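# Carry glass vial to window balance, close its doors

## Task

Pick up the glass vial from the shelved bench beside the door, carry it to the balance on the shelved bench beside the window, set it upright on the balance pan and close every glass door of the balance. The task fails if the balance is tipped, shifted from its spot or its pan overloaded. It also fails if the vial touches the floor, or if it breaks from a drop of more than a few centimetres or a hard knock. The parked cart, the pedal bin and the stool may be moved. At the end, release the vial and move the robot away. The robot must not fall over or finish leaning.

## Robot and tools

ROBOT. A Hello Robot Stretch 3 with one arm. It has a two-wheel differential base (0.33 m long, 0.34 m wide), a lift that rides up a mast, and a telescoping arm that reaches out to the robot's right side. The base cannot slide sideways, so the gripper is moved forward or back by driving the base. Spins happen about the point midway between the drive wheels, 0.05 m behind the front edge. With the arm pulled in and the wrist folded, a spin sweeps a 0.28 m radius; an unfolded, level wrist reaches past that. Cameras: head_camera (896x504) and nav_camera (fisheye, 672x504) both sit on the head and are aimed with head_pan_rad and head_tilt_rad; wrist_camera (644x364) rides on the gripper.

FRAMES. Base frame: origin on the floor between the drive wheels, x ahead, y to the left, z up. hand_pose is reported in it, at the point where closed fingertips meet. Odometry frame is the base frame at the start; heading is positive to the left, range -3.142 to 3.142, and counts wheel slip as motion.

execute_actions takes "actions", a list run in order (empty list = just report). Each action may hold "robot", "steps" (integer 1 to 450, at 30 steps per second; default 1) and "until" (only together with steps). {"steps": n} alone waits. "robot" is one command object, or {"stop": true} (brakes everything, clears the queue), or a list of up to 8 commands run one after another, which may include {"pause_s": s} with s up to 15.
A command object may contain:
- "base": exactly one key. translate_m: straight drive, in metres, an offset from where the base is when the command begins, forward positive, magnitude at most 1. rotate_rad: spin in place, radians, an offset, counter-clockwise (left) positive, magnitude at most 3.2.
- "joints": absolute targets, one number per named joint; joints left out keep their current target. lift_m 0 to 1.1 (arm height, m); arm_m 0 to 0.52 (extension, m); wrist_yaw_rad -1.345 to 4.42 (0 along the arm, positive swings toward the front, 3.0 folds over the base); wrist_pitch_rad -1.57 to 0.451 (0 level, negative tips fingers down); wrist_roll_rad -2.911 to 2.911 (0 fingers side by side); gripper_m -0.089 to 0.179 (larger is wider; actual fingertip gap is 0.007 m smaller when nearly shut, 0.025 m smaller fully open, zero below 0.007); head_pan_rad -3.953 to 1.73 (0 ahead, positive left, -1.57 looks along the arm); head_tilt_rad -1.53 to 0.419 (negative looks down).
- "contact_limits": {"arm_m": effort percent 1 to 100}: the arm halts with contact_stop at that effort (negative sign when retracting). Lower is softer; too low halts instantly. It lasts until the next arm command.
Base and joint motions start together and keep running across later calls and thinking time. A new command overrides at once; a goal very near may overshoot and return. If any number is out of range or malformed, the whole call is rejected and nothing new runs.
Fast base (0.30 m/s, 1.9 rad/s) only when stowed: lift_m under 0.30, arm_m under 0.03, wrist_yaw_rad over 2.54; otherwise 0.10 m/s and 0.63 rad/s.

UNTIL. {"robot": {"status": "ended"}} fires when nothing reads moving and no queue runs (or immediately if the command was refused). Fields can be compared, e.g. {"lift_m": [">", 0.3]}, with =, !=, <, <=, >, >=, or a status word / ["!=", "moving"]. {"any": {"status": "ended"}} fires when the first motion or queue finishes.

RESULTS. base_status shows progress as (moved of goal). joint_goals, joint_status, measured_speeds (units per second), refusals, queue (idle/running/done/dropped/stopped) and queue_left. Status words: done (within tolerance; never wait with =), off_target (rested short and may still push), contact_stop, time_out, stopped, torque_fault, not_commanded. Lines starting refused:, dropped: or replaced: explain problems, indexing from 0. on_its_own reports goals the robot changed itself, slack or powered-off joints, unusual resting effort, and base lean of 3 degrees or more. motor_effort is percent, positive pushing to higher values, bracket = peak, noisy. lidar_m: 12 distances at 30-degree sectors starting straight ahead, counter-clockwise (4th left, 7th behind, 10th right), in a plane 0.17 m up; blind to glass. wrist_depth_mm and head_depth_mm: 7x7 median depths. base_tilt in degrees, forward and right positive. Each call returns one image per camera.

zoom_image: {"camera": one of head_camera, nav_camera, wrist_camera, "region": [x0, y0, x1, y1]} in pixels of that camera's latest image, top-left origin, at most 504x504.

finished_scene: {"scene": n}; irreversible; call only after all motion has ended, since anything still moving is braked in the hold.

GRIPPER. Close to a value below the object's width to grasp (smaller squeezes harder, but the stall guard may ease off and let it slip; send a new value to re-grip). Open at least 0.02 above the touch value to release. Neither the reading nor done proves a hold; check images.

CAUTIONS. Fold or unfold the wrist only with lift_m 0.32 to 0.95, wrist_pitch_rad -0.4, roll near 0; once folded the lift may go to 0.25. With yaw below -0.4 keep pitch at -0.5 or lower. Pushing into something rigid with the gripper above about 0.45 m can tip the robot before contact_stop; a repeat push is worse; higher contact limits make it worse. Never drive while gripping or pushing something fixed. If it snags or leans, reverse the last move in small steps, free the gripper, and lower lift_m to about 0.2 if still tipped. After contact_stop a joint goes slack until re-commanded. Wrist servos can shut off 10 s after prolonged strain (torque_fault); wait with steps. Lower the vial gently onto the pan, never drop it, and push balance doors softly.

Each tool is called as name([rows], argument=value, ...), one row to a line, values as JSON.

## Session

execute_actions(actions=[])

Scene clock: 0.00 s.
robot.base_odometry: x=+0.000 y=+0.000 heading=+0.000 (m, m, rad; robot's odometry frame)
robot.turned_by_wheels: +0.000 (rad since the last result)
robot.turned_by_imu: +0.000 (rad since the last result)
robot.base_tilt: forward=+0.3 right=-0.8 (deg)
robot.lidar_m: 1.82 1.57 1.57 1.79 2.31 1.70 2.04 1.14 1.14 1.32 1.66 1.82
robot.head_depth_mm: 1934 2503 2515 2529 2482 2460 2065 / 1750 2700 2753 2769 2787 2817 2290 / 1900 2870 3060 3083 3022 2987 2291 / 1888 2796 2921 2839 2825 2811 2323 / 1874 2577 2535 2536 2533 2537 2310 / 1855 2344 2350 2311 2306 2279 2237 / 1842 2171 2134 2115 2112 2111 2107
robot.base_status: not_commanded
robot.joint_positions: lift_m=+0.324 arm_m=+0.001 wrist_yaw_rad=+2.906 wrist_pitch_rad=-0.592 wrist_roll_rad=+0.008 gripper_m=+0.037 head_pan_rad=+0.018 head_tilt_rad=-0.018
robot.joint_goals: lift_m=+0.324 arm_m=+0.001 wrist_yaw_rad=+2.906 wrist_pitch_rad=-0.592 wrist_roll_rad=+0.008 gripper_m=+0.037 head_pan_rad=+0.018 head_tilt_rad=-0.018
robot.joint_status: lift_m=not_commanded arm_m=not_commanded wrist_yaw_rad=not_commanded wrist_pitch_rad=not_commanded wrist_roll_rad=not_commanded gripper_m=not_commanded head_pan_rad=not_commanded head_tilt_rad=not_commanded
robot.measured_speeds: translate_m=+0.000 rotate_rad=+0.000 lift_m=+0.000 arm_m=+0.000 wrist_yaw_rad=+0.000 wrist_pitch_rad=+0.000 wrist_roll_rad=+0.000 head_pan_rad=+0.000 head_tilt_rad=+0.000
robot: refusals=0 queue=idle queue_left=0
robot.motor_effort: left_wheel=+0 right_wheel=+0 lift_m=+35 arm_m=+0 wrist_yaw_rad=+1 wrist_pitch_rad=+5 wrist_roll_rad=+0 gripper_m=+0 head_pan_rad=-1 head_tilt_rad=+1 (%)
robot.hand_pose: x=+0.0253 y=+0.0479 z=+0.2999 quat_wxyz=(+0.285, +0.698, +0.124, +0.645) (m; robot's base frame)
robot.wrist_depth_mm: - - - - - - - / 991 - 934 907 882 852 828 / 796 743 743 729 705 699 680 / 646 635 623 611 605 589 574 / 549 543 - 533 526 503 495 / 479 - - - 432 447 441 / 436 - - - 403 399 392
pictures: head_camera (sideways: a quarter turn clockwise sets it upright), nav_camera (sideways: a quarter turn counterclockwise sets it upright), wrist_camera
Images, in order (width x height): head_camera 896x504, nav_camera 672x504, wrist_camera 644x364.

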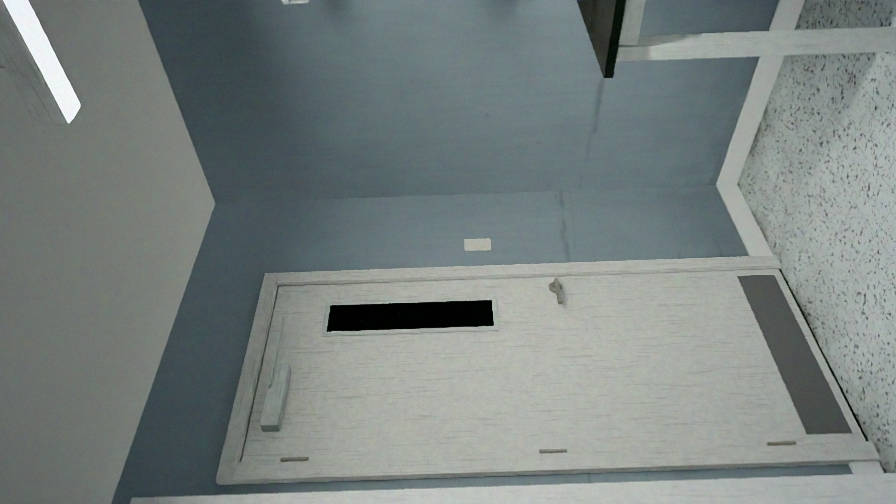

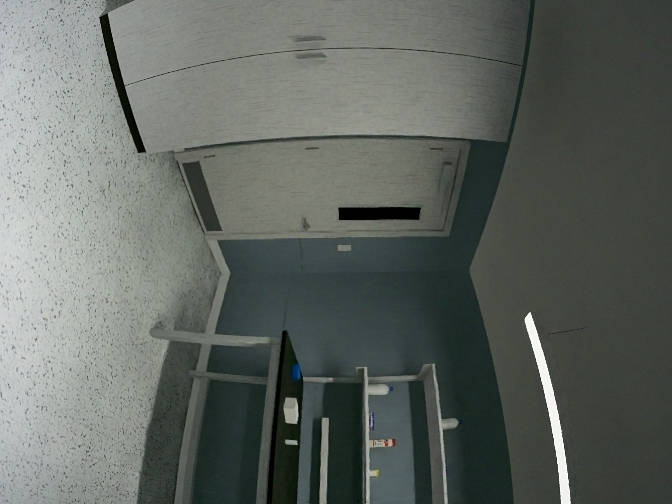

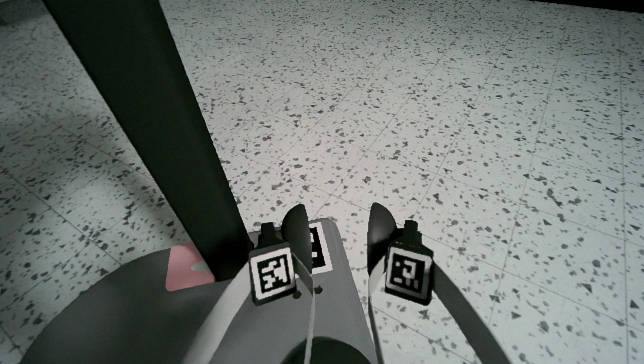

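execute_actions([
  {"robot":{"joints":{"head_pan_rad":-0.6,"head_tilt_rad":-0.3}},"steps":100,"until":{"robot":{"status":"ended"}}},
])

execute_actions([
  {"robot":{"joints":{"head_pan_rad":-1.5,"head_tilt_rad":-0.3}},"steps":100,"until":{"robot":{"status":"ended"}}},
])

execute_actions([
  {"robot":{"joints":{"head_pan_rad":-2.6,"head_tilt_rad":-0.3}},"steps":100,"until":{"robot":{"status":"ended"}}},
])

execute_actions([
  {"robot":{"joints":{"head_pan_rad":-3.8,"head_tilt_rad":-0.3}},"steps":100,"until":{"robot":{"status":"ended"}}},
])

Scene clock: 5.00 s.
robot.base_odometry: x=+0.000 y=+0.000 heading=+0.000 (m, m, rad; robot's odometry frame)
robot.turned_by_wheels: +0.000 (rad since the last result)
robot.turned_by_imu: +0.000 (rad since the last result)
robot.base_tilt: forward=+0.2 right=-0.6 (deg)
robot.lidar_m: 1.83 1.57 1.57 1.80 2.31 1.71 2.03 1.14 1.14 1.31 1.66 1.82
robot.head_depth_mm: 1978 2098 2224 1808 2439 2037 1577 / 2029 2141 2234 1839 2485 2049 1589 / 2057 2173 2293 1876 2528 2060 1584 / 2109 2233 2323 1919 2622 2069 1596 / 2106 2271 2404 2225 2673 2099 1605 / 2199 2286 2467 2312 2725 2096 1610 / 2238 2354 2473 2605 2702 2025 1623
robot.base_status: not_commanded
robot.joint_positions: lift_m=+0.324 arm_m=+0.001 wrist_yaw_rad=+2.906 wrist_pitch_rad=-0.592 wrist_roll_rad=+0.008 gripper_m=+0.037 head_pan_rad=-0.593 head_tilt_rad=-0.296
robot.joint_goals: lift_m=+0.324 arm_m=+0.001 wrist_yaw_rad=+2.906 wrist_pitch_rad=-0.592 wrist_roll_rad=+0.008 gripper_m=+0.037 head_pan_rad=-0.600 head_tilt_rad=-0.300
robot.joint_status: lift_m=not_commanded arm_m=not_commanded wrist_yaw_rad=not_commanded wrist_pitch_rad=not_commanded wrist_roll_rad=not_commanded gripper_m=not_commanded head_pan_rad=done head_tilt_rad=done
robot.measured_speeds: translate_m=+0.000 rotate_rad=+0.000 lift_m=+0.000 arm_m=+0.000 wrist_yaw_rad=+0.000 wrist_pitch_rad=+0.000 wrist_roll_rad=+0.000 head_pan_rad=+0.000 head_tilt_rad=+0.000
robot: refusals=0 queue=done queue_left=0
robot.motor_effort: left_wheel=+0(0) right_wheel=+0(0) lift_m=+36(35) arm_m=-1(1) wrist_yaw_rad=+0(1) wrist_pitch_rad=+5(5) wrist_roll_rad=+1(1) gripper_m=+0(0) head_pan_rad=-5(51) head_tilt_rad=-1(21) (%)
robot.hand_pose: x=+0.0253 y=+0.0479 z=+0.2999 quat_wxyz=(+0.285, +0.698, +0.124, +0.645) (m; robot's base frame)
robot.wrist_depth_mm: - - - - - - - / 984 - 935 903 891 857 848 / 781 744 739 726 715 698 677 / 648 635 623 605 596 590 577 / 552 544 - 529 528 502 497 / 482 - - - 436 448 443 / 437 - - - 404 399 395
pictures: head_camera (sideways: a quarter turn clockwise sets it upright), nav_camera (sideways: a quarter turn counterclockwise sets it upright), wrist_camera
Images, in order (width x height): head_camera 896x504, nav_camera 672x504, wrist_camera 644x364.

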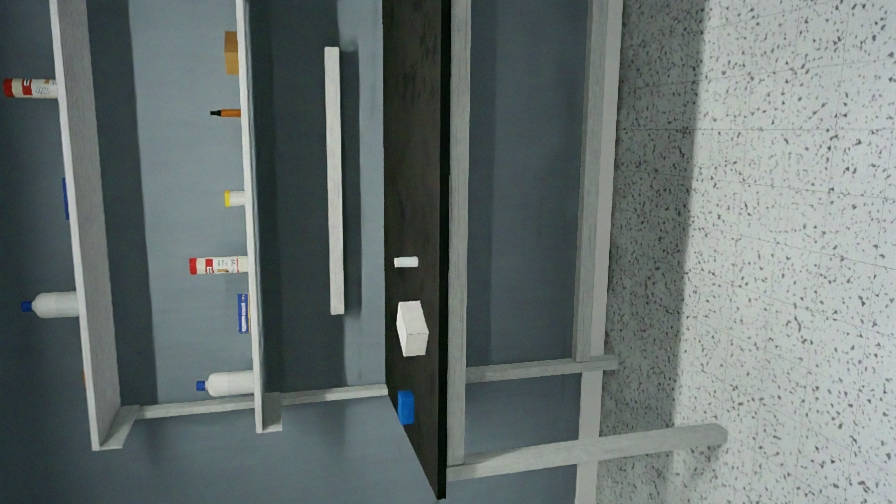

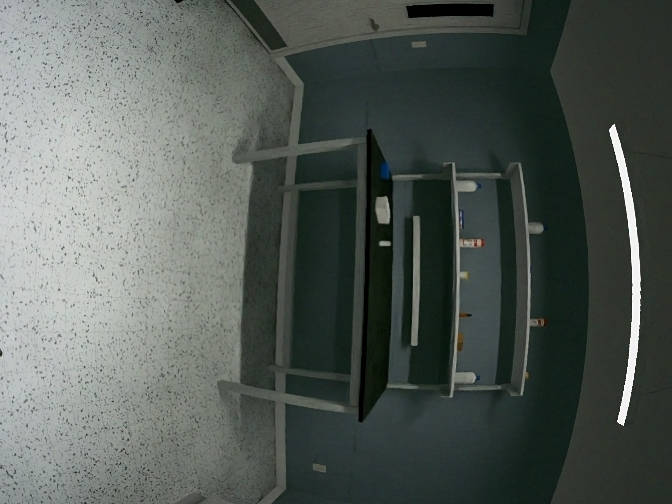

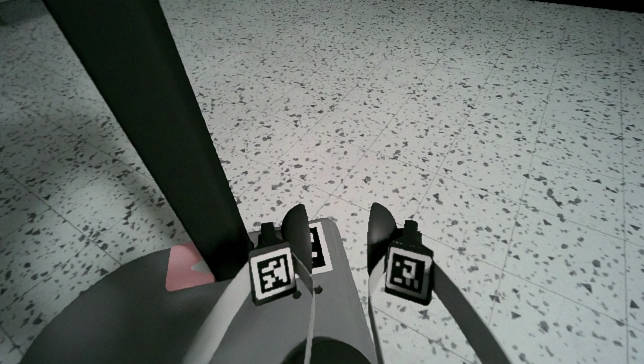

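Scene clock: 6.03 s.
robot.base_odometry: x=+0.000 y=+0.000 heading=+0.000 (m, m, rad; robot's odometry frame)
robot.turned_by_wheels: +0.000 (rad since the last result)
robot.turned_by_imu: +0.000 (rad since the last result)
robot.base_tilt: forward=+0.3 right=-0.7 (deg)
robot.lidar_m: 1.82 1.57 1.57 1.81 2.31 1.70 2.03 1.14 1.14 1.32 1.66 1.82
robot.head_depth_mm: 1410 1478 1910 1745 1349 1414 1487 / 1539 1621 2093 1492 1500 1576 1583 / 2091 2208 2323 1664 1684 1828 1589 / 2333 2444 2614 2798 2814 2080 1592 / 2540 2683 2859 2973 2982 2097 1616 / 2410 2533 2621 2736 2742 2105 1606 / 2253 2322 2410 2513 2576 1948 1615
robot.base_status: not_commanded
robot.joint_positions: lift_m=+0.324 arm_m=+0.001 wrist_yaw_rad=+2.906 wrist_pitch_rad=-0.592 wrist_roll_rad=+0.008 gripper_m=+0.037 head_pan_rad=-1.493 head_tilt_rad=-0.296
robot.joint_goals: lift_m=+0.324 arm_m=+0.001 wrist_yaw_rad=+2.906 wrist_pitch_rad=-0.592 wrist_roll_rad=+0.008 gripper_m=+0.037 head_pan_rad=-1.500 head_tilt_rad=-0.300
robot.joint_status: lift_m=not_commanded arm_m=not_commanded wrist_yaw_rad=not_commanded wrist_pitch_rad=not_commanded wrist_roll_rad=not_commanded gripper_m=not_commanded head_pan_rad=done head_tilt_rad=done
robot.measured_speeds: translate_m=+0.000 rotate_rad=+0.000 lift_m=+0.000 arm_m=+0.000 wrist_yaw_rad=+0.000 wrist_pitch_rad=+0.000 wrist_roll_rad=+0.000 head_pan_rad=+0.000 head_tilt_rad=+0.000
robot: refusals=0 queue=done queue_left=0
robot.motor_effort: left_wheel=+0(1) right_wheel=+0(0) lift_m=+35(35) arm_m=-1(2) wrist_yaw_rad=+1(1) wrist_pitch_rad=+5(6) wrist_roll_rad=+0(1) gripper_m=+0(1) head_pan_rad=-5(62) head_tilt_rad=-1(3) (%)
robot.hand_pose: x=+0.0253 y=+0.0479 z=+0.2999 quat_wxyz=(+0.285, +0.698, +0.124, +0.645) (m; robot's base frame)
robot.wrist_depth_mm: - - - - - - - / 991 - 937 898 895 858 833 / 786 734 755 722 720 695 684 / 643 628 619 608 601 590 570 / 554 546 - 537 524 506 497 / 481 - - - 431 454 443 / 437 - - - 401 398 392
pictures: head_camera (sideways: a quarter turn clockwise sets it upright), nav_camera (sideways: a quarter turn counterclockwise sets it upright), wrist_camera
Images, in order (width x height): head_camera 896x504, nav_camera 672x504, wrist_camera 644x364.

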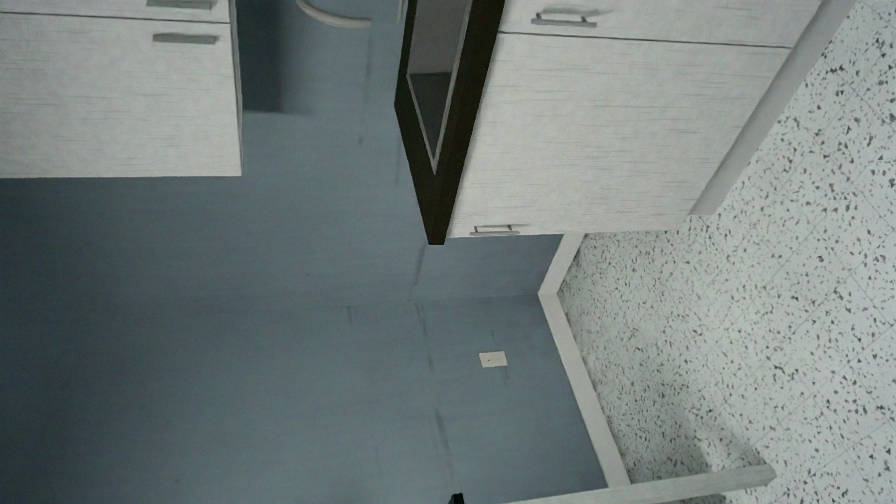

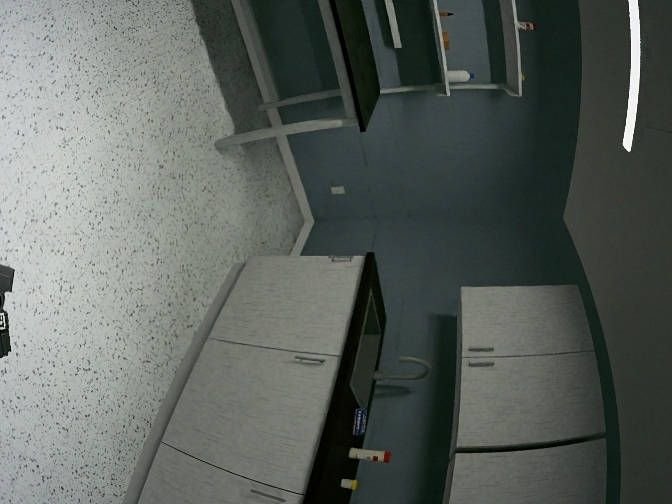

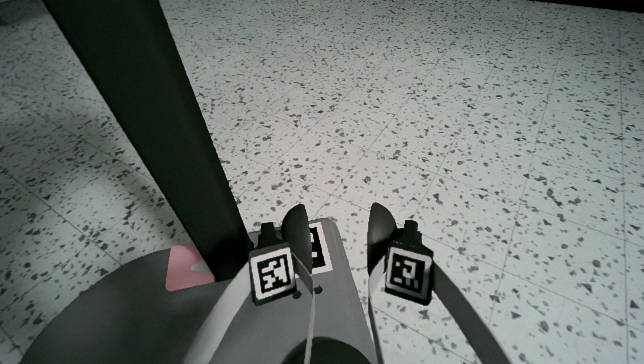

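Scene clock: 7.17 s.
robot.base_odometry: x=+0.000 y=+0.000 heading=+0.000 (m, m, rad; robot's odometry frame)
robot.turned_by_wheels: +0.000 (rad since the last result)
robot.turned_by_imu: +0.000 (rad since the last result)
robot.base_tilt: forward=+0.3 right=-0.7 (deg)
robot.lidar_m: 1.82 1.57 1.57 1.80 2.31 1.70 2.04 1.14 1.14 1.32 1.66 1.82
robot.head_depth_mm: 1727 1821 1921 2041 2157 2049 1581 / 1683 1767 1856 1956 2085 1963 1585 / 1334 1406 1789 1330 1292 1371 1481 / 1292 1351 1469 1288 1251 1316 1442 / 1257 1319 1683 1314 1213 1292 1364 / 1226 1274 1662 1586 1176 1244 1313 / 1201 1252 1616 1610 1143 1210 1276
robot.base_status: not_commanded
robot.joint_positions: lift_m=+0.324 arm_m=+0.001 wrist_yaw_rad=+2.906 wrist_pitch_rad=-0.592 wrist_roll_rad=+0.008 gripper_m=+0.037 head_pan_rad=-2.593 head_tilt_rad=-0.296
robot.joint_goals: lift_m=+0.324 arm_m=+0.001 wrist_yaw_rad=+2.906 wrist_pitch_rad=-0.592 wrist_roll_rad=+0.008 gripper_m=+0.037 head_pan_rad=-2.600 head_tilt_rad=-0.300
robot.joint_status: lift_m=not_commanded arm_m=not_commanded wrist_yaw_rad=not_commanded wrist_pitch_rad=not_commanded wrist_roll_rad=not_commanded gripper_m=not_commanded head_pan_rad=done head_tilt_rad=done
robot.measured_speeds: translate_m=+0.000 rotate_rad=+0.000 lift_m=+0.000 arm_m=+0.000 wrist_yaw_rad=+0.000 wrist_pitch_rad=+0.000 wrist_roll_rad=+0.000 head_pan_rad=+0.000 head_tilt_rad=+0.000
robot: refusals=0 queue=done queue_left=0
robot.motor_effort: left_wheel=+0(0) right_wheel=+0(1) lift_m=+36(36) arm_m=-1(1) wrist_yaw_rad=+1(0) wrist_pitch_rad=+5(5) wrist_roll_rad=+1(1) gripper_m=+1(0) head_pan_rad=-5(62) head_tilt_rad=-2(3) (%)
robot.hand_pose: x=+0.0253 y=+0.0479 z=+0.2999 quat_wxyz=(+0.285, +0.698, +0.124, +0.645) (m; robot's base frame)
robot.wrist_depth_mm: - - - - - - - / 986 - 932 892 887 865 813 / 780 746 751 722 714 693 676 / 641 631 615 613 599 586 574 / 551 539 - 538 528 505 494 / 483 - - - 433 447 437 / 433 - - - 405 396 396
pictures: head_camera (sideways: a quarter turn clockwise sets it upright), nav_camera (sideways: a quarter turn counterclockwise sets it upright), wrist_camera
Images, in order (width x height): head_camera 896x504, nav_camera 672x504, wrist_camera 644x364.

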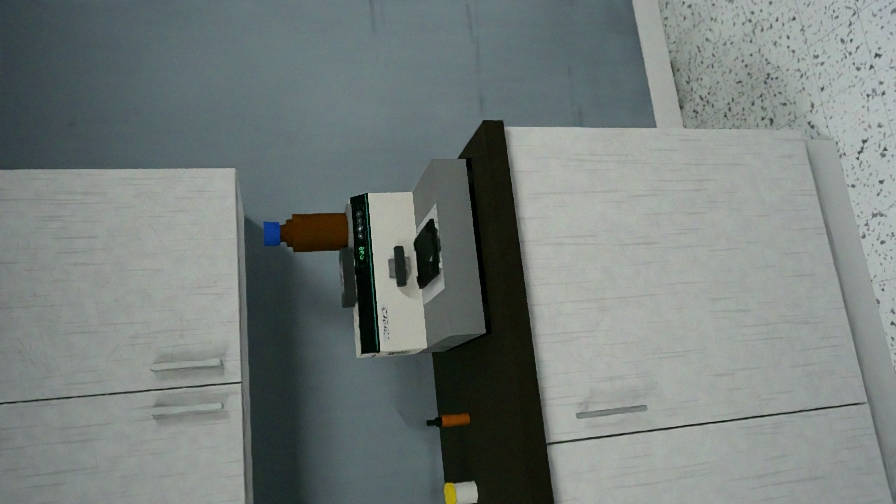

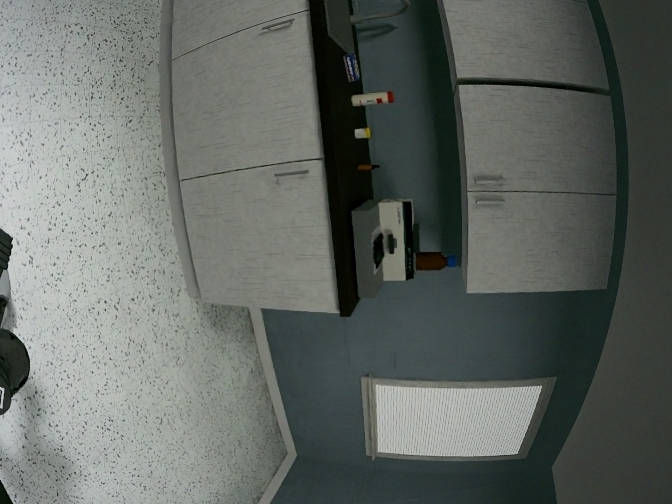

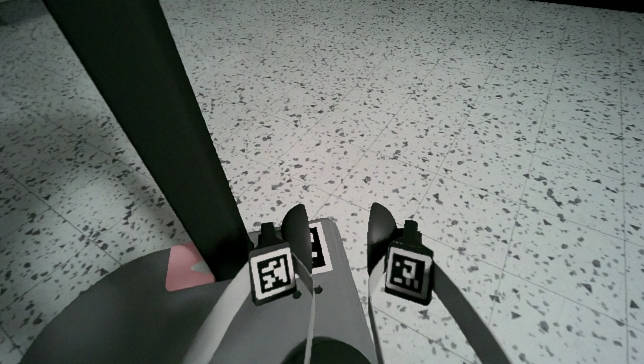

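Scene clock: 8.33 s.
robot.base_odometry: x=+0.000 y=+0.000 heading=+0.000 (m, m, rad; robot's odometry frame)
robot.turned_by_wheels: +0.000 (rad since the last result)
robot.turned_by_imu: +0.000 (rad since the last result)
robot.base_tilt: forward=+0.4 right=-0.6 (deg)
robot.lidar_m: 1.82 1.57 1.57 1.80 2.30 1.70 2.03 1.14 1.14 1.32 1.66 1.83
robot.head_depth_mm: 2066 2177 2304 2056 2535 2040 1565 / 2092 2212 2355 2109 2567 2053 1584 / 2108 2213 2348 2132 2598 2080 1582 / 2127 2283 2368 1932 2630 2081 1592 / 2201 2261 2415 1816 2652 1972 1601 / 2233 2324 2484 2599 2734 2094 1602 / 2250 2378 2511 2665 2770 2131 1617
robot.base_status: not_commanded
robot.joint_positions: lift_m=+0.324 arm_m=+0.001 wrist_yaw_rad=+2.906 wrist_pitch_rad=-0.592 wrist_roll_rad=+0.008 gripper_m=+0.037 head_pan_rad=-3.793 head_tilt_rad=-0.296
robot.joint_goals: lift_m=+0.324 arm_m=+0.001 wrist_yaw_rad=+2.906 wrist_pitch_rad=-0.592 wrist_roll_rad=+0.008 gripper_m=+0.037 head_pan_rad=-3.800 head_tilt_rad=-0.300
robot.joint_status: lift_m=not_commanded arm_m=not_commanded wrist_yaw_rad=not_commanded wrist_pitch_rad=not_commanded wrist_roll_rad=not_commanded gripper_m=not_commanded head_pan_rad=done head_tilt_rad=done
robot.measured_speeds: translate_m=+0.000 rotate_rad=+0.000 lift_m=+0.000 arm_m=+0.000 wrist_yaw_rad=+0.000 wrist_pitch_rad=+0.000 wrist_roll_rad=+0.000 head_pan_rad=+0.000 head_tilt_rad=+0.000
robot: refusals=0 queue=done queue_left=0
robot.motor_effort: left_wheel=+0(1) right_wheel=+0(0) lift_m=+36(35) arm_m=-1(2) wrist_yaw_rad=+0(0) wrist_pitch_rad=+5(6) wrist_roll_rad=+1(0) gripper_m=+0(0) head_pan_rad=-6(63) head_tilt_rad=-1(3) (%)
robot.hand_pose: x=+0.0253 y=+0.0479 z=+0.2999 quat_wxyz=(+0.285, +0.698, +0.124, +0.645) (m; robot's base frame)
robot.wrist_depth_mm: - - - - - - - / 985 - 933 912 867 848 835 / 764 742 746 724 701 701 674 / 651 638 621 608 594 591 577 / 547 538 - 533 523 506 497 / 481 - - - 438 447 441 / 436 - - - 404 398 389
pictures: head_camera (sideways: a quarter turn clockwise sets it upright), nav_camera (sideways: a quarter turn counterclockwise sets it upright), wrist_camera
Images, in order (width x height): head_camera 896x504, nav_camera 672x504, wrist_camera 644x364.

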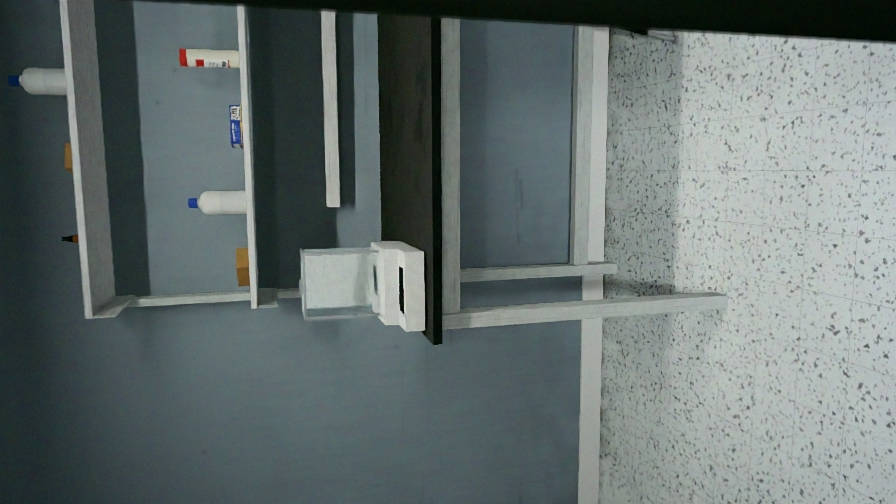

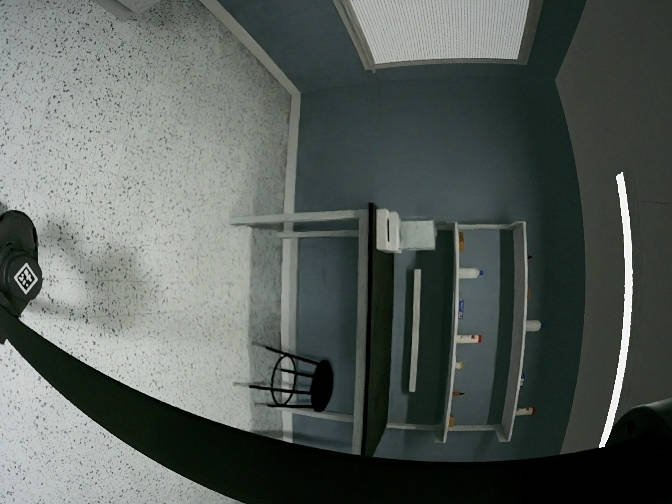

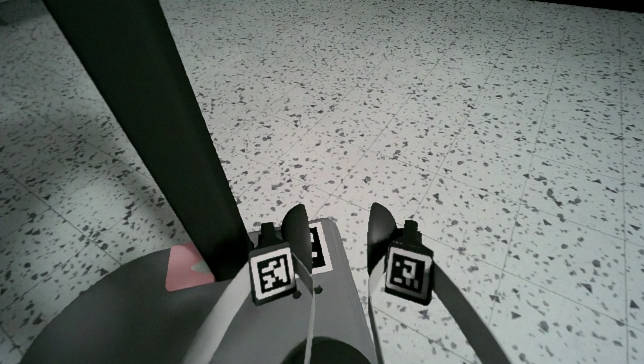

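zoom_image(camera="head_camera", region=[270, 210, 470, 370])

Region (270, 210, 470, 370) of head_camera's 896x504 image, scaled by 2.520, with more detail than that image has; it fills the top 403 rows of this view, and the rest is white.

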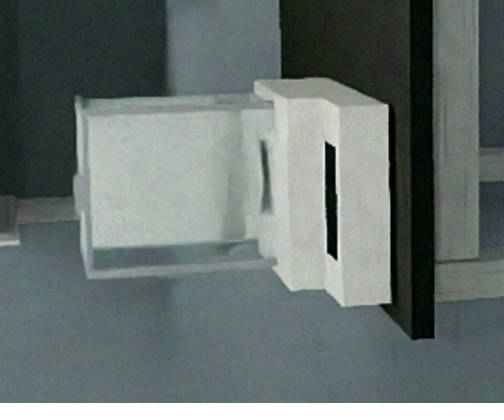

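execute_actions([
  {"robot":[{"joints":{"lift_m":0.28,"wrist_pitch_rad":-0.4,"head_pan_rad":-1.57,"head_tilt_rad":-0.6}},{"base":{"rotate_rad":-0.448}},{"base":{"translate_m":0.7}},{"base":{"translate_m":0.57}},{"base":{"rotate_rad":1.233}},{"joints":{"lift_m":0.93}},{"joints":{"wrist_yaw_rad":0,"gripper_m":0.12}},{"joints":{"wrist_pitch_rad":0}}],"steps":450,"until":{"robot":{"status":"ended"}}},
  {"steps":450,"until":{"robot":{"status":"ended"}}},
])

Scene clock: 42.70 s.
robot.base_odometry: x=+1.145 y=-0.550 heading=+0.785 (m, m, rad; robot's odometry frame)
robot.turned_by_wheels: +0.785 (rad since the last result)
robot.turned_by_imu: +0.789 (rad since the last result)
robot.base_tilt: forward=+0.3 right=-0.6 (deg)
robot.lidar_m: 1.59 1.25 1.62 2.90 2.22 1.62 1.55 1.00 1.08 1.04 1.07 0.61
robot.head_depth_mm: 977 1045 1010 702 538 - - / 976 1040 1017 724 540 - - / 971 1040 1036 681 595 - - / 967 1033 1044 720 579 1407 1270 / 966 1033 1062 740 533 1405 1278 / 959 1031 1074 619 538 545 1278 / 955 1053 1090 739 558 541 1286
robot.base_status: done (rotate_rad +1.2329 of +1.2330)
robot.joint_positions: lift_m=+0.930 arm_m=+0.001 wrist_yaw_rad=+0.003 wrist_pitch_rad=-0.023 wrist_roll_rad=+0.008 gripper_m=+0.120 head_pan_rad=-1.577 head_tilt_rad=-0.593
robot.joint_goals: lift_m=+0.930 arm_m=+0.001 wrist_yaw_rad=+0.000 wrist_pitch_rad=+0.000 wrist_roll_rad=+0.008 gripper_m=+0.120 head_pan_rad=-1.570 head_tilt_rad=-0.600
robot.joint_status: lift_m=done arm_m=not_commanded wrist_yaw_rad=done wrist_pitch_rad=done wrist_roll_rad=not_commanded gripper_m=done head_pan_rad=done head_tilt_rad=done
robot.measured_speeds: translate_m=+0.000 rotate_rad=+0.000 lift_m=+0.000 arm_m=+0.000 wrist_yaw_rad=+0.000 wrist_pitch_rad=+0.000 wrist_roll_rad=+0.000 head_pan_rad=+0.000 head_tilt_rad=+0.000
robot: refusals=0 queue=done queue_left=0
robot.motor_effort: left_wheel=-1(8) right_wheel=+2(12) lift_m=+46(51) arm_m=-1(2) wrist_yaw_rad=-2(0) wrist_pitch_rad=+9(10) wrist_roll_rad=+1(1) gripper_m=+1(95) head_pan_rad=+4(62) head_tilt_rad=-3(19) (%)
robot.hand_pose: x=-0.0208 y=-0.4013 z=+1.0382 quat_wxyz=(+0.704, +0.009, -0.710, -0.008) (m; robot's base frame)
robot.wrist_depth_mm: 872 850 851 846 825 815 798 / 930 900 898 871 879 834 832 / 945 937 941 910 910 892 867 / 985 902 836 818 782 738 720 / 440 494 369 469 468 491 443 / 351 291 314 335 332 - 321 / 268 256 264 260 256 253 250
pictures: head_camera (sideways: a quarter turn clockwise sets it upright), nav_camera (sideways: a quarter turn counterclockwise sets it upright), wrist_camera
Images, in order (width x height): head_camera 896x504, nav_camera 672x504, wrist_camera 644x364.

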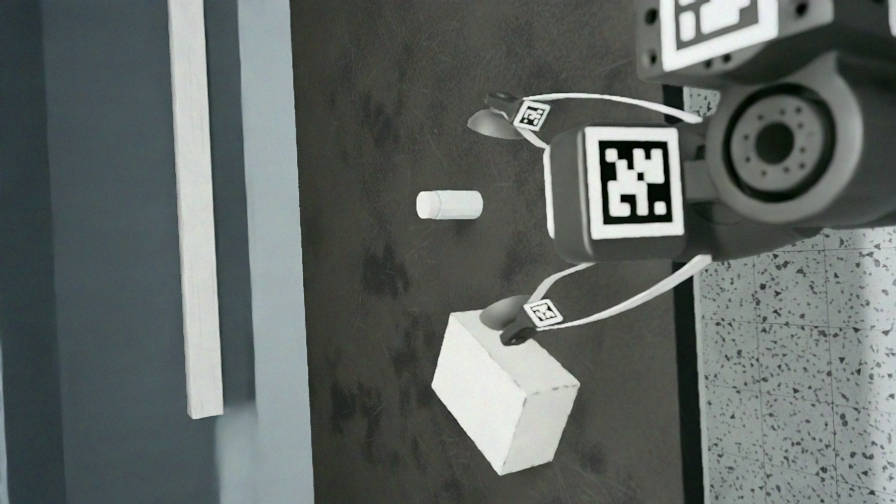

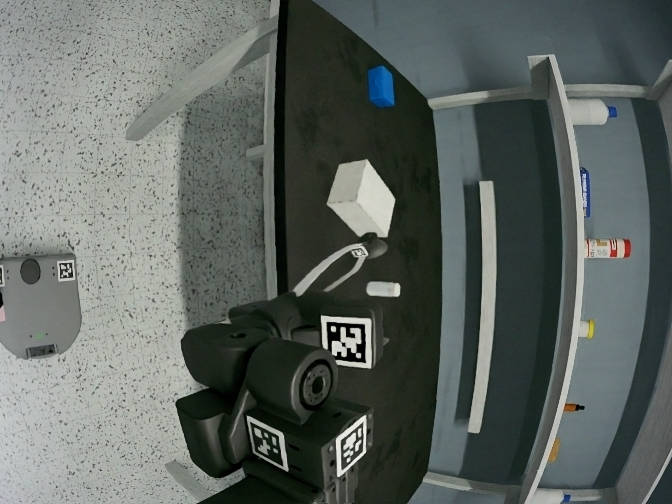

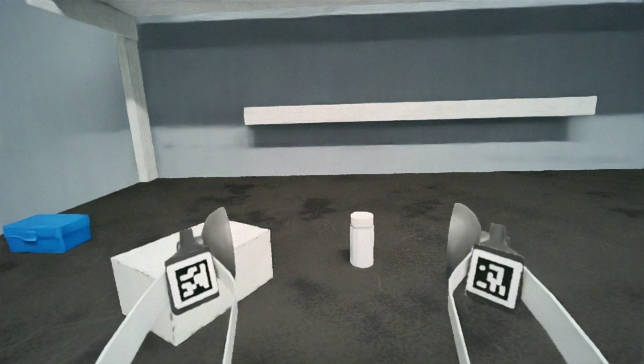

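execute_actions([
  {"robot":{"joints":{"lift_m":0.895,"wrist_pitch_rad":-0.15,"wrist_yaw_rad":-0.06,"arm_m":0.08,"gripper_m":0.1}},"steps":450,"until":{"robot":{"status":"ended"}}},
])

Scene clock: 49.20 s.
robot.base_odometry: x=+1.145 y=-0.550 heading=+0.785 (m, m, rad; robot's odometry frame)
robot.turned_by_wheels: +0.000 (rad since the last result)
robot.turned_by_imu: +0.000 (rad since the last result)
robot.base_tilt: forward=+0.2 right=-0.6 (deg)
robot.lidar_m: 1.59 1.25 1.63 2.90 2.22 1.62 1.56 1.00 1.08 1.04 1.08 0.61
robot.head_depth_mm: 975 1046 1006 701 578 - - / 968 1046 1018 709 - - - / 969 1039 1029 682 - - 1203 / 967 1035 1046 721 530 1401 1274 / 963 1030 1059 724 551 1408 1277 / 957 1030 1074 620 536 544 1279 / 962 1049 1089 738 558 543 1283
robot.base_status: done (rotate_rad +1.2329 of +1.2330)
robot.joint_positions: lift_m=+0.895 arm_m=+0.080 wrist_yaw_rad=-0.058 wrist_pitch_rad=-0.167 wrist_roll_rad=+0.008 gripper_m=+0.100 head_pan_rad=-1.577 head_tilt_rad=-0.593
robot.joint_goals: lift_m=+0.895 arm_m=+0.080 wrist_yaw_rad=-0.060 wrist_pitch_rad=-0.150 wrist_roll_rad=+0.008 gripper_m=+0.100 head_pan_rad=-1.570 head_tilt_rad=-0.600
robot.joint_status: lift_m=done arm_m=done wrist_yaw_rad=done wrist_pitch_rad=done wrist_roll_rad=not_commanded gripper_m=done head_pan_rad=done head_tilt_rad=done
robot.measured_speeds: translate_m=+0.000 rotate_rad=+0.000 lift_m=+0.000 arm_m=+0.000 wrist_yaw_rad=+0.000 wrist_pitch_rad=+0.000 wrist_roll_rad=+0.000 head_pan_rad=+0.000 head_tilt_rad=+0.000
robot: refusals=0 queue=done queue_left=0
robot.motor_effort: left_wheel=-1(1) right_wheel=+2(2) lift_m=+24(45) arm_m=+3(5) wrist_yaw_rad=-1(1) wrist_pitch_rad=+7(9) wrist_roll_rad=+0(0) gripper_m=+0(83) head_pan_rad=+4(5) head_tilt_rad=-3(3) (%)
robot.hand_pose: x=-0.0360 y=-0.4729 z=+0.9678 quat_wxyz=(+0.700, +0.038, -0.709, -0.080) (m; robot's base frame)
robot.wrist_depth_mm: 742 741 726 740 725 731 752 / 773 786 789 787 807 786 819 / 815 727 683 654 620 588 569 / 411 230 356 345 364 353 343 / 171 197 252 263 259 254 248 / 165 194 197 203 199 201 193 / 168 170 167 165 164 161 160
pictures: head_camera (sideways: a quarter turn clockwise sets it upright), nav_camera (sideways: a quarter turn counterclockwise sets it upright), wrist_camera
Images, in order (width x height): head_camera 896x504, nav_camera 672x504, wrist_camera 644x364.

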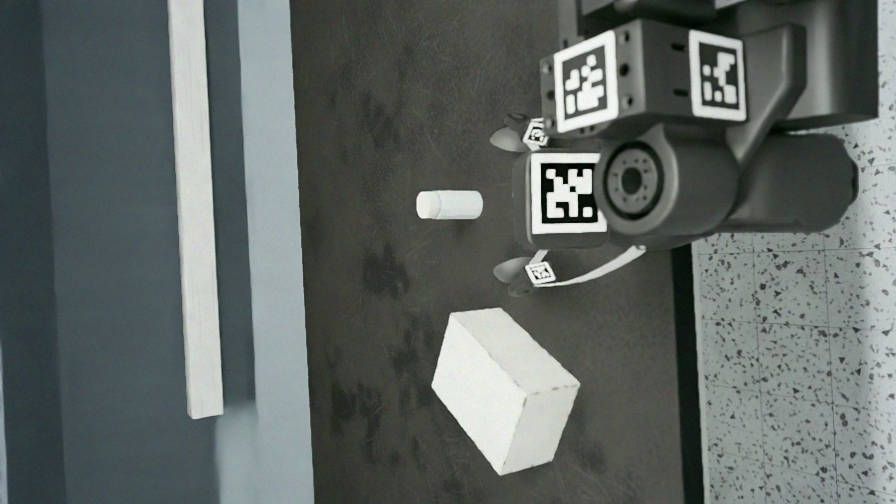

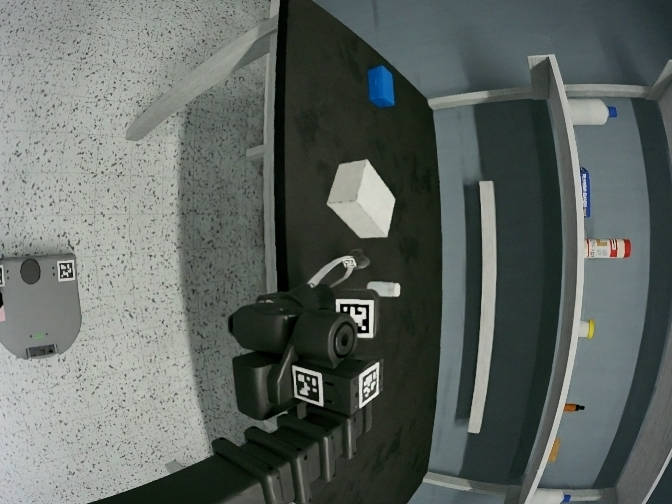

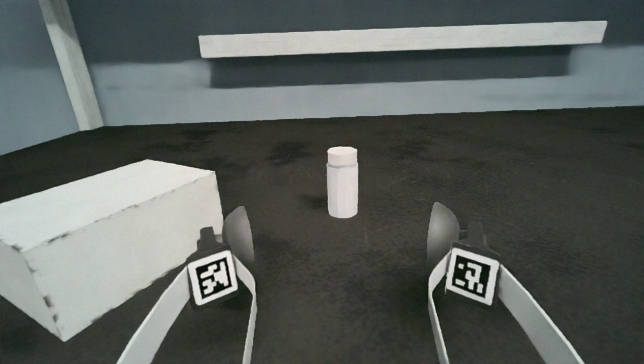

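execute_actions([
  {"robot":{"joints":{"arm_m":0.165}},"steps":450,"until":{"robot":{"status":"ended"}}},
])

Scene clock: 54.27 s.
robot.base_odometry: x=+1.145 y=-0.550 heading=+0.785 (m, m, rad; robot's odometry frame)
robot.turned_by_wheels: +0.000 (rad since the last result)
robot.turned_by_imu: +0.000 (rad since the last result)
robot.base_tilt: forward=+0.3 right=-0.6 (deg)
robot.lidar_m: 1.60 1.24 1.62 2.91 2.22 1.62 1.56 0.99 1.08 1.04 1.08 0.61
robot.head_depth_mm: 974 1042 1008 767 - 1408 1249 / 972 1041 1023 774 - 1440 1256 / 971 1037 1036 785 - 1428 1266 / 963 1035 1049 785 542 1408 1268 / 962 1029 1053 721 553 1412 1274 / 961 1027 1067 621 537 544 1281 / 958 1054 1085 737 559 541 1280
robot.base_status: done (rotate_rad +1.2329 of +1.2330)
robot.joint_positions: lift_m=+0.895 arm_m=+0.165 wrist_yaw_rad=-0.058 wrist_pitch_rad=-0.167 wrist_roll_rad=+0.008 gripper_m=+0.100 head_pan_rad=-1.577 head_tilt_rad=-0.593
robot.joint_goals: lift_m=+0.895 arm_m=+0.165 wrist_yaw_rad=-0.060 wrist_pitch_rad=-0.150 wrist_roll_rad=+0.008 gripper_m=+0.100 head_pan_rad=-1.570 head_tilt_rad=-0.600
robot.joint_status: lift_m=done arm_m=done wrist_yaw_rad=done wrist_pitch_rad=done wrist_roll_rad=not_commanded gripper_m=done head_pan_rad=done head_tilt_rad=done
robot.measured_speeds: translate_m=+0.000 rotate_rad=+0.000 lift_m=+0.000 arm_m=+0.000 wrist_yaw_rad=+0.000 wrist_pitch_rad=+0.000 wrist_roll_rad=+0.000 head_pan_rad=+0.000 head_tilt_rad=+0.000
robot: refusals=0 queue=done queue_left=0
robot.motor_effort: left_wheel=-1(1) right_wheel=+2(2) lift_m=+24(24) arm_m=+3(3) wrist_yaw_rad=-1(1) wrist_pitch_rad=+7(7) wrist_roll_rad=+0(0) gripper_m=+0(0) head_pan_rad=+4(5) head_tilt_rad=-3(3) (%)
robot.hand_pose: x=-0.0360 y=-0.5579 z=+0.9678 quat_wxyz=(+0.700, +0.038, -0.709, -0.080) (m; robot's base frame)
robot.wrist_depth_mm: 649 665 661 660 612 671 672 / 688 706 700 709 705 720 726 / 685 725 688 647 618 590 562 / 410 397 386 374 361 353 345 / 162 168 282 235 258 253 248 / 132 155 196 201 199 199 193 / 134 155 166 165 163 160 159
pictures: head_camera (sideways: a quarter turn clockwise sets it upright), nav_camera (sideways: a quarter turn counterclockwise sets it upright), wrist_camera
Images, in order (width x height): head_camera 896x504, nav_camera 672x504, wrist_camera 644x364.

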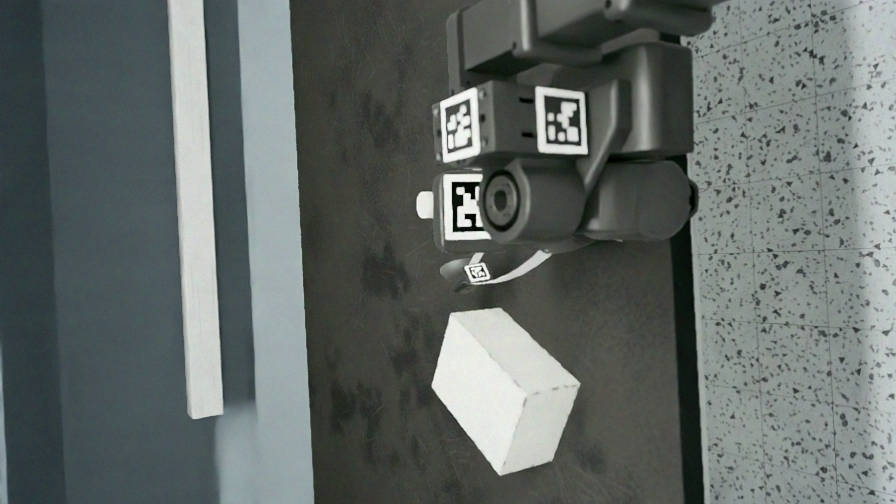

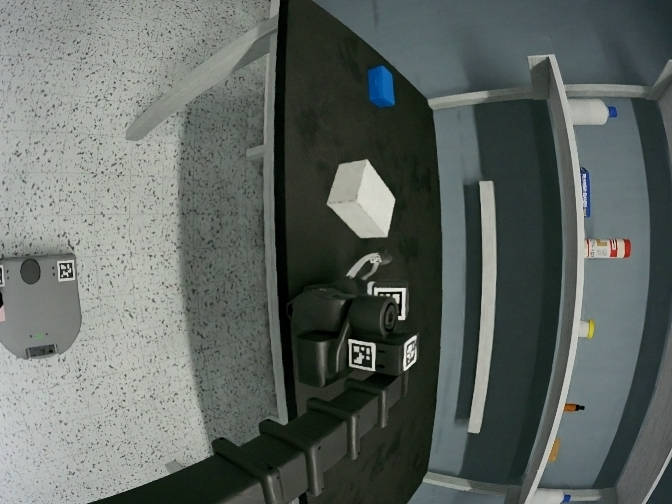

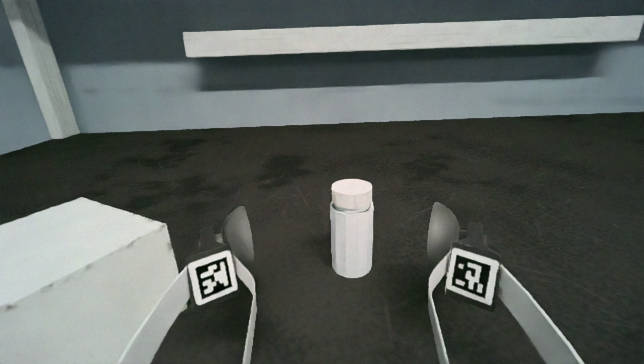

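execute_actions([
  {"robot":[{"base":{"translate_m":-0.007},"joints":{"arm_m":0.172,"lift_m":0.9}},{"joints":{"gripper_m":0.045}}],"steps":450,"until":{"robot":{"status":"ended"}}},
])

Scene clock: 58.77 s.
robot.base_odometry: x=+1.140 y=-0.555 heading=+0.785 (m, m, rad; robot's odometry frame)
robot.turned_by_wheels: +0.000 (rad since the last result)
robot.turned_by_imu: +0.000 (rad since the last result)
robot.base_tilt: forward=+0.3 right=-0.7 (deg)
robot.lidar_m: 1.60 1.25 1.64 2.90 2.22 1.61 1.55 0.99 1.08 1.04 1.07 0.62
robot.head_depth_mm: 975 1046 1007 764 - 1411 1250 / 971 1038 1019 774 - 1420 1257 / 970 1037 1032 801 - 1427 1265 / 968 1033 1048 756 539 1399 1263 / 961 1030 1059 723 552 1400 1277 / 959 1031 1069 621 537 545 1288 / 958 1055 1084 737 553 542 1282
robot.base_status: done (translate_m -0.0070 of -0.0070)
robot.joint_positions: lift_m=+0.900 arm_m=+0.172 wrist_yaw_rad=-0.058 wrist_pitch_rad=-0.167 wrist_roll_rad=+0.008 gripper_m=+0.045 head_pan_rad=-1.577 head_tilt_rad=-0.593
robot.joint_goals: lift_m=+0.900 arm_m=+0.172 wrist_yaw_rad=-0.060 wrist_pitch_rad=-0.150 wrist_roll_rad=+0.008 gripper_m=+0.045 head_pan_rad=-1.570 head_tilt_rad=-0.600
robot.joint_status: lift_m=done arm_m=done wrist_yaw_rad=done wrist_pitch_rad=done wrist_roll_rad=not_commanded gripper_m=done head_pan_rad=done head_tilt_rad=done
robot.measured_speeds: translate_m=+0.000 rotate_rad=+0.000 lift_m=+0.000 arm_m=+0.000 wrist_yaw_rad=+0.000 wrist_pitch_rad=+0.000 wrist_roll_rad=+0.000 head_pan_rad=+0.000 head_tilt_rad=+0.000
robot: refusals=0 queue=done queue_left=0
robot.motor_effort: left_wheel=-1(5) right_wheel=+2(4) lift_m=+46(50) arm_m=+3(3) wrist_yaw_rad=-1(1) wrist_pitch_rad=+7(7) wrist_roll_rad=+0(0) gripper_m=+1(92) head_pan_rad=+5(4) head_tilt_rad=-2(2) (%)
robot.hand_pose: x=-0.0360 y=-0.5649 z=+0.9719 quat_wxyz=(+0.700, +0.038, -0.709, -0.080) (m; robot's base frame)
robot.wrist_depth_mm: 647 672 654 651 607 618 665 / 677 701 703 707 714 710 727 / 677 728 726 669 643 601 579 / 424 412 396 386 374 363 354 / 175 265 278 196 281 260 256 / 135 161 212 200 197 203 199 / 136 162 171 169 168 165 163
pictures: head_camera (sideways: a quarter turn clockwise sets it upright), nav_camera (sideways: a quarter turn counterclockwise sets it upright), wrist_camera
Images, in order (width x height): head_camera 896x504, nav_camera 672x504, wrist_camera 644x364.

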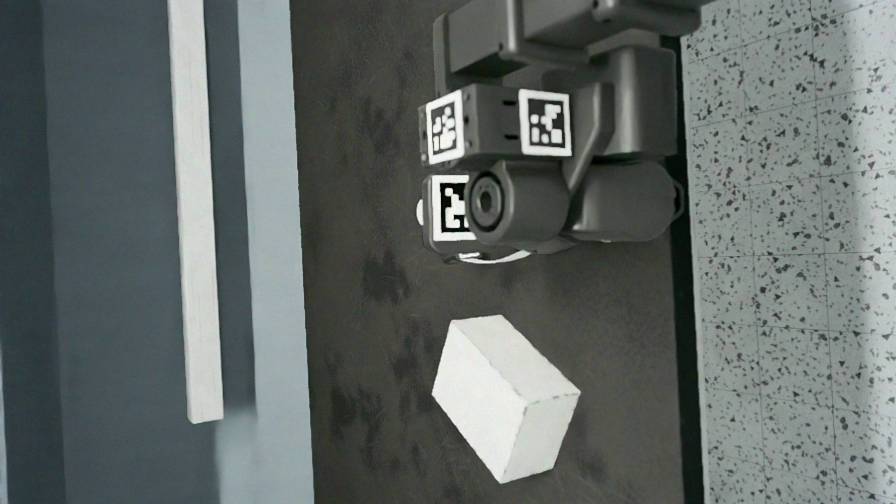

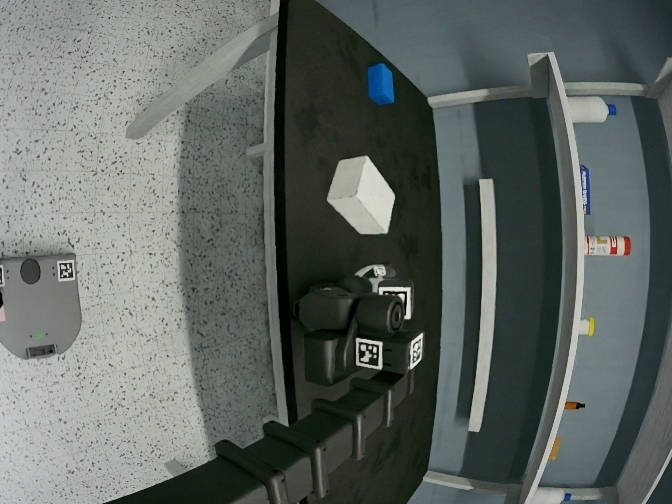

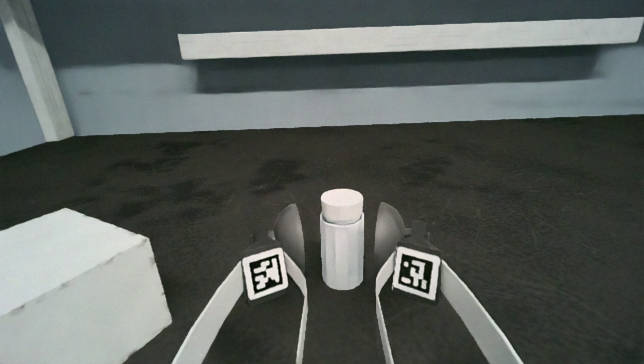

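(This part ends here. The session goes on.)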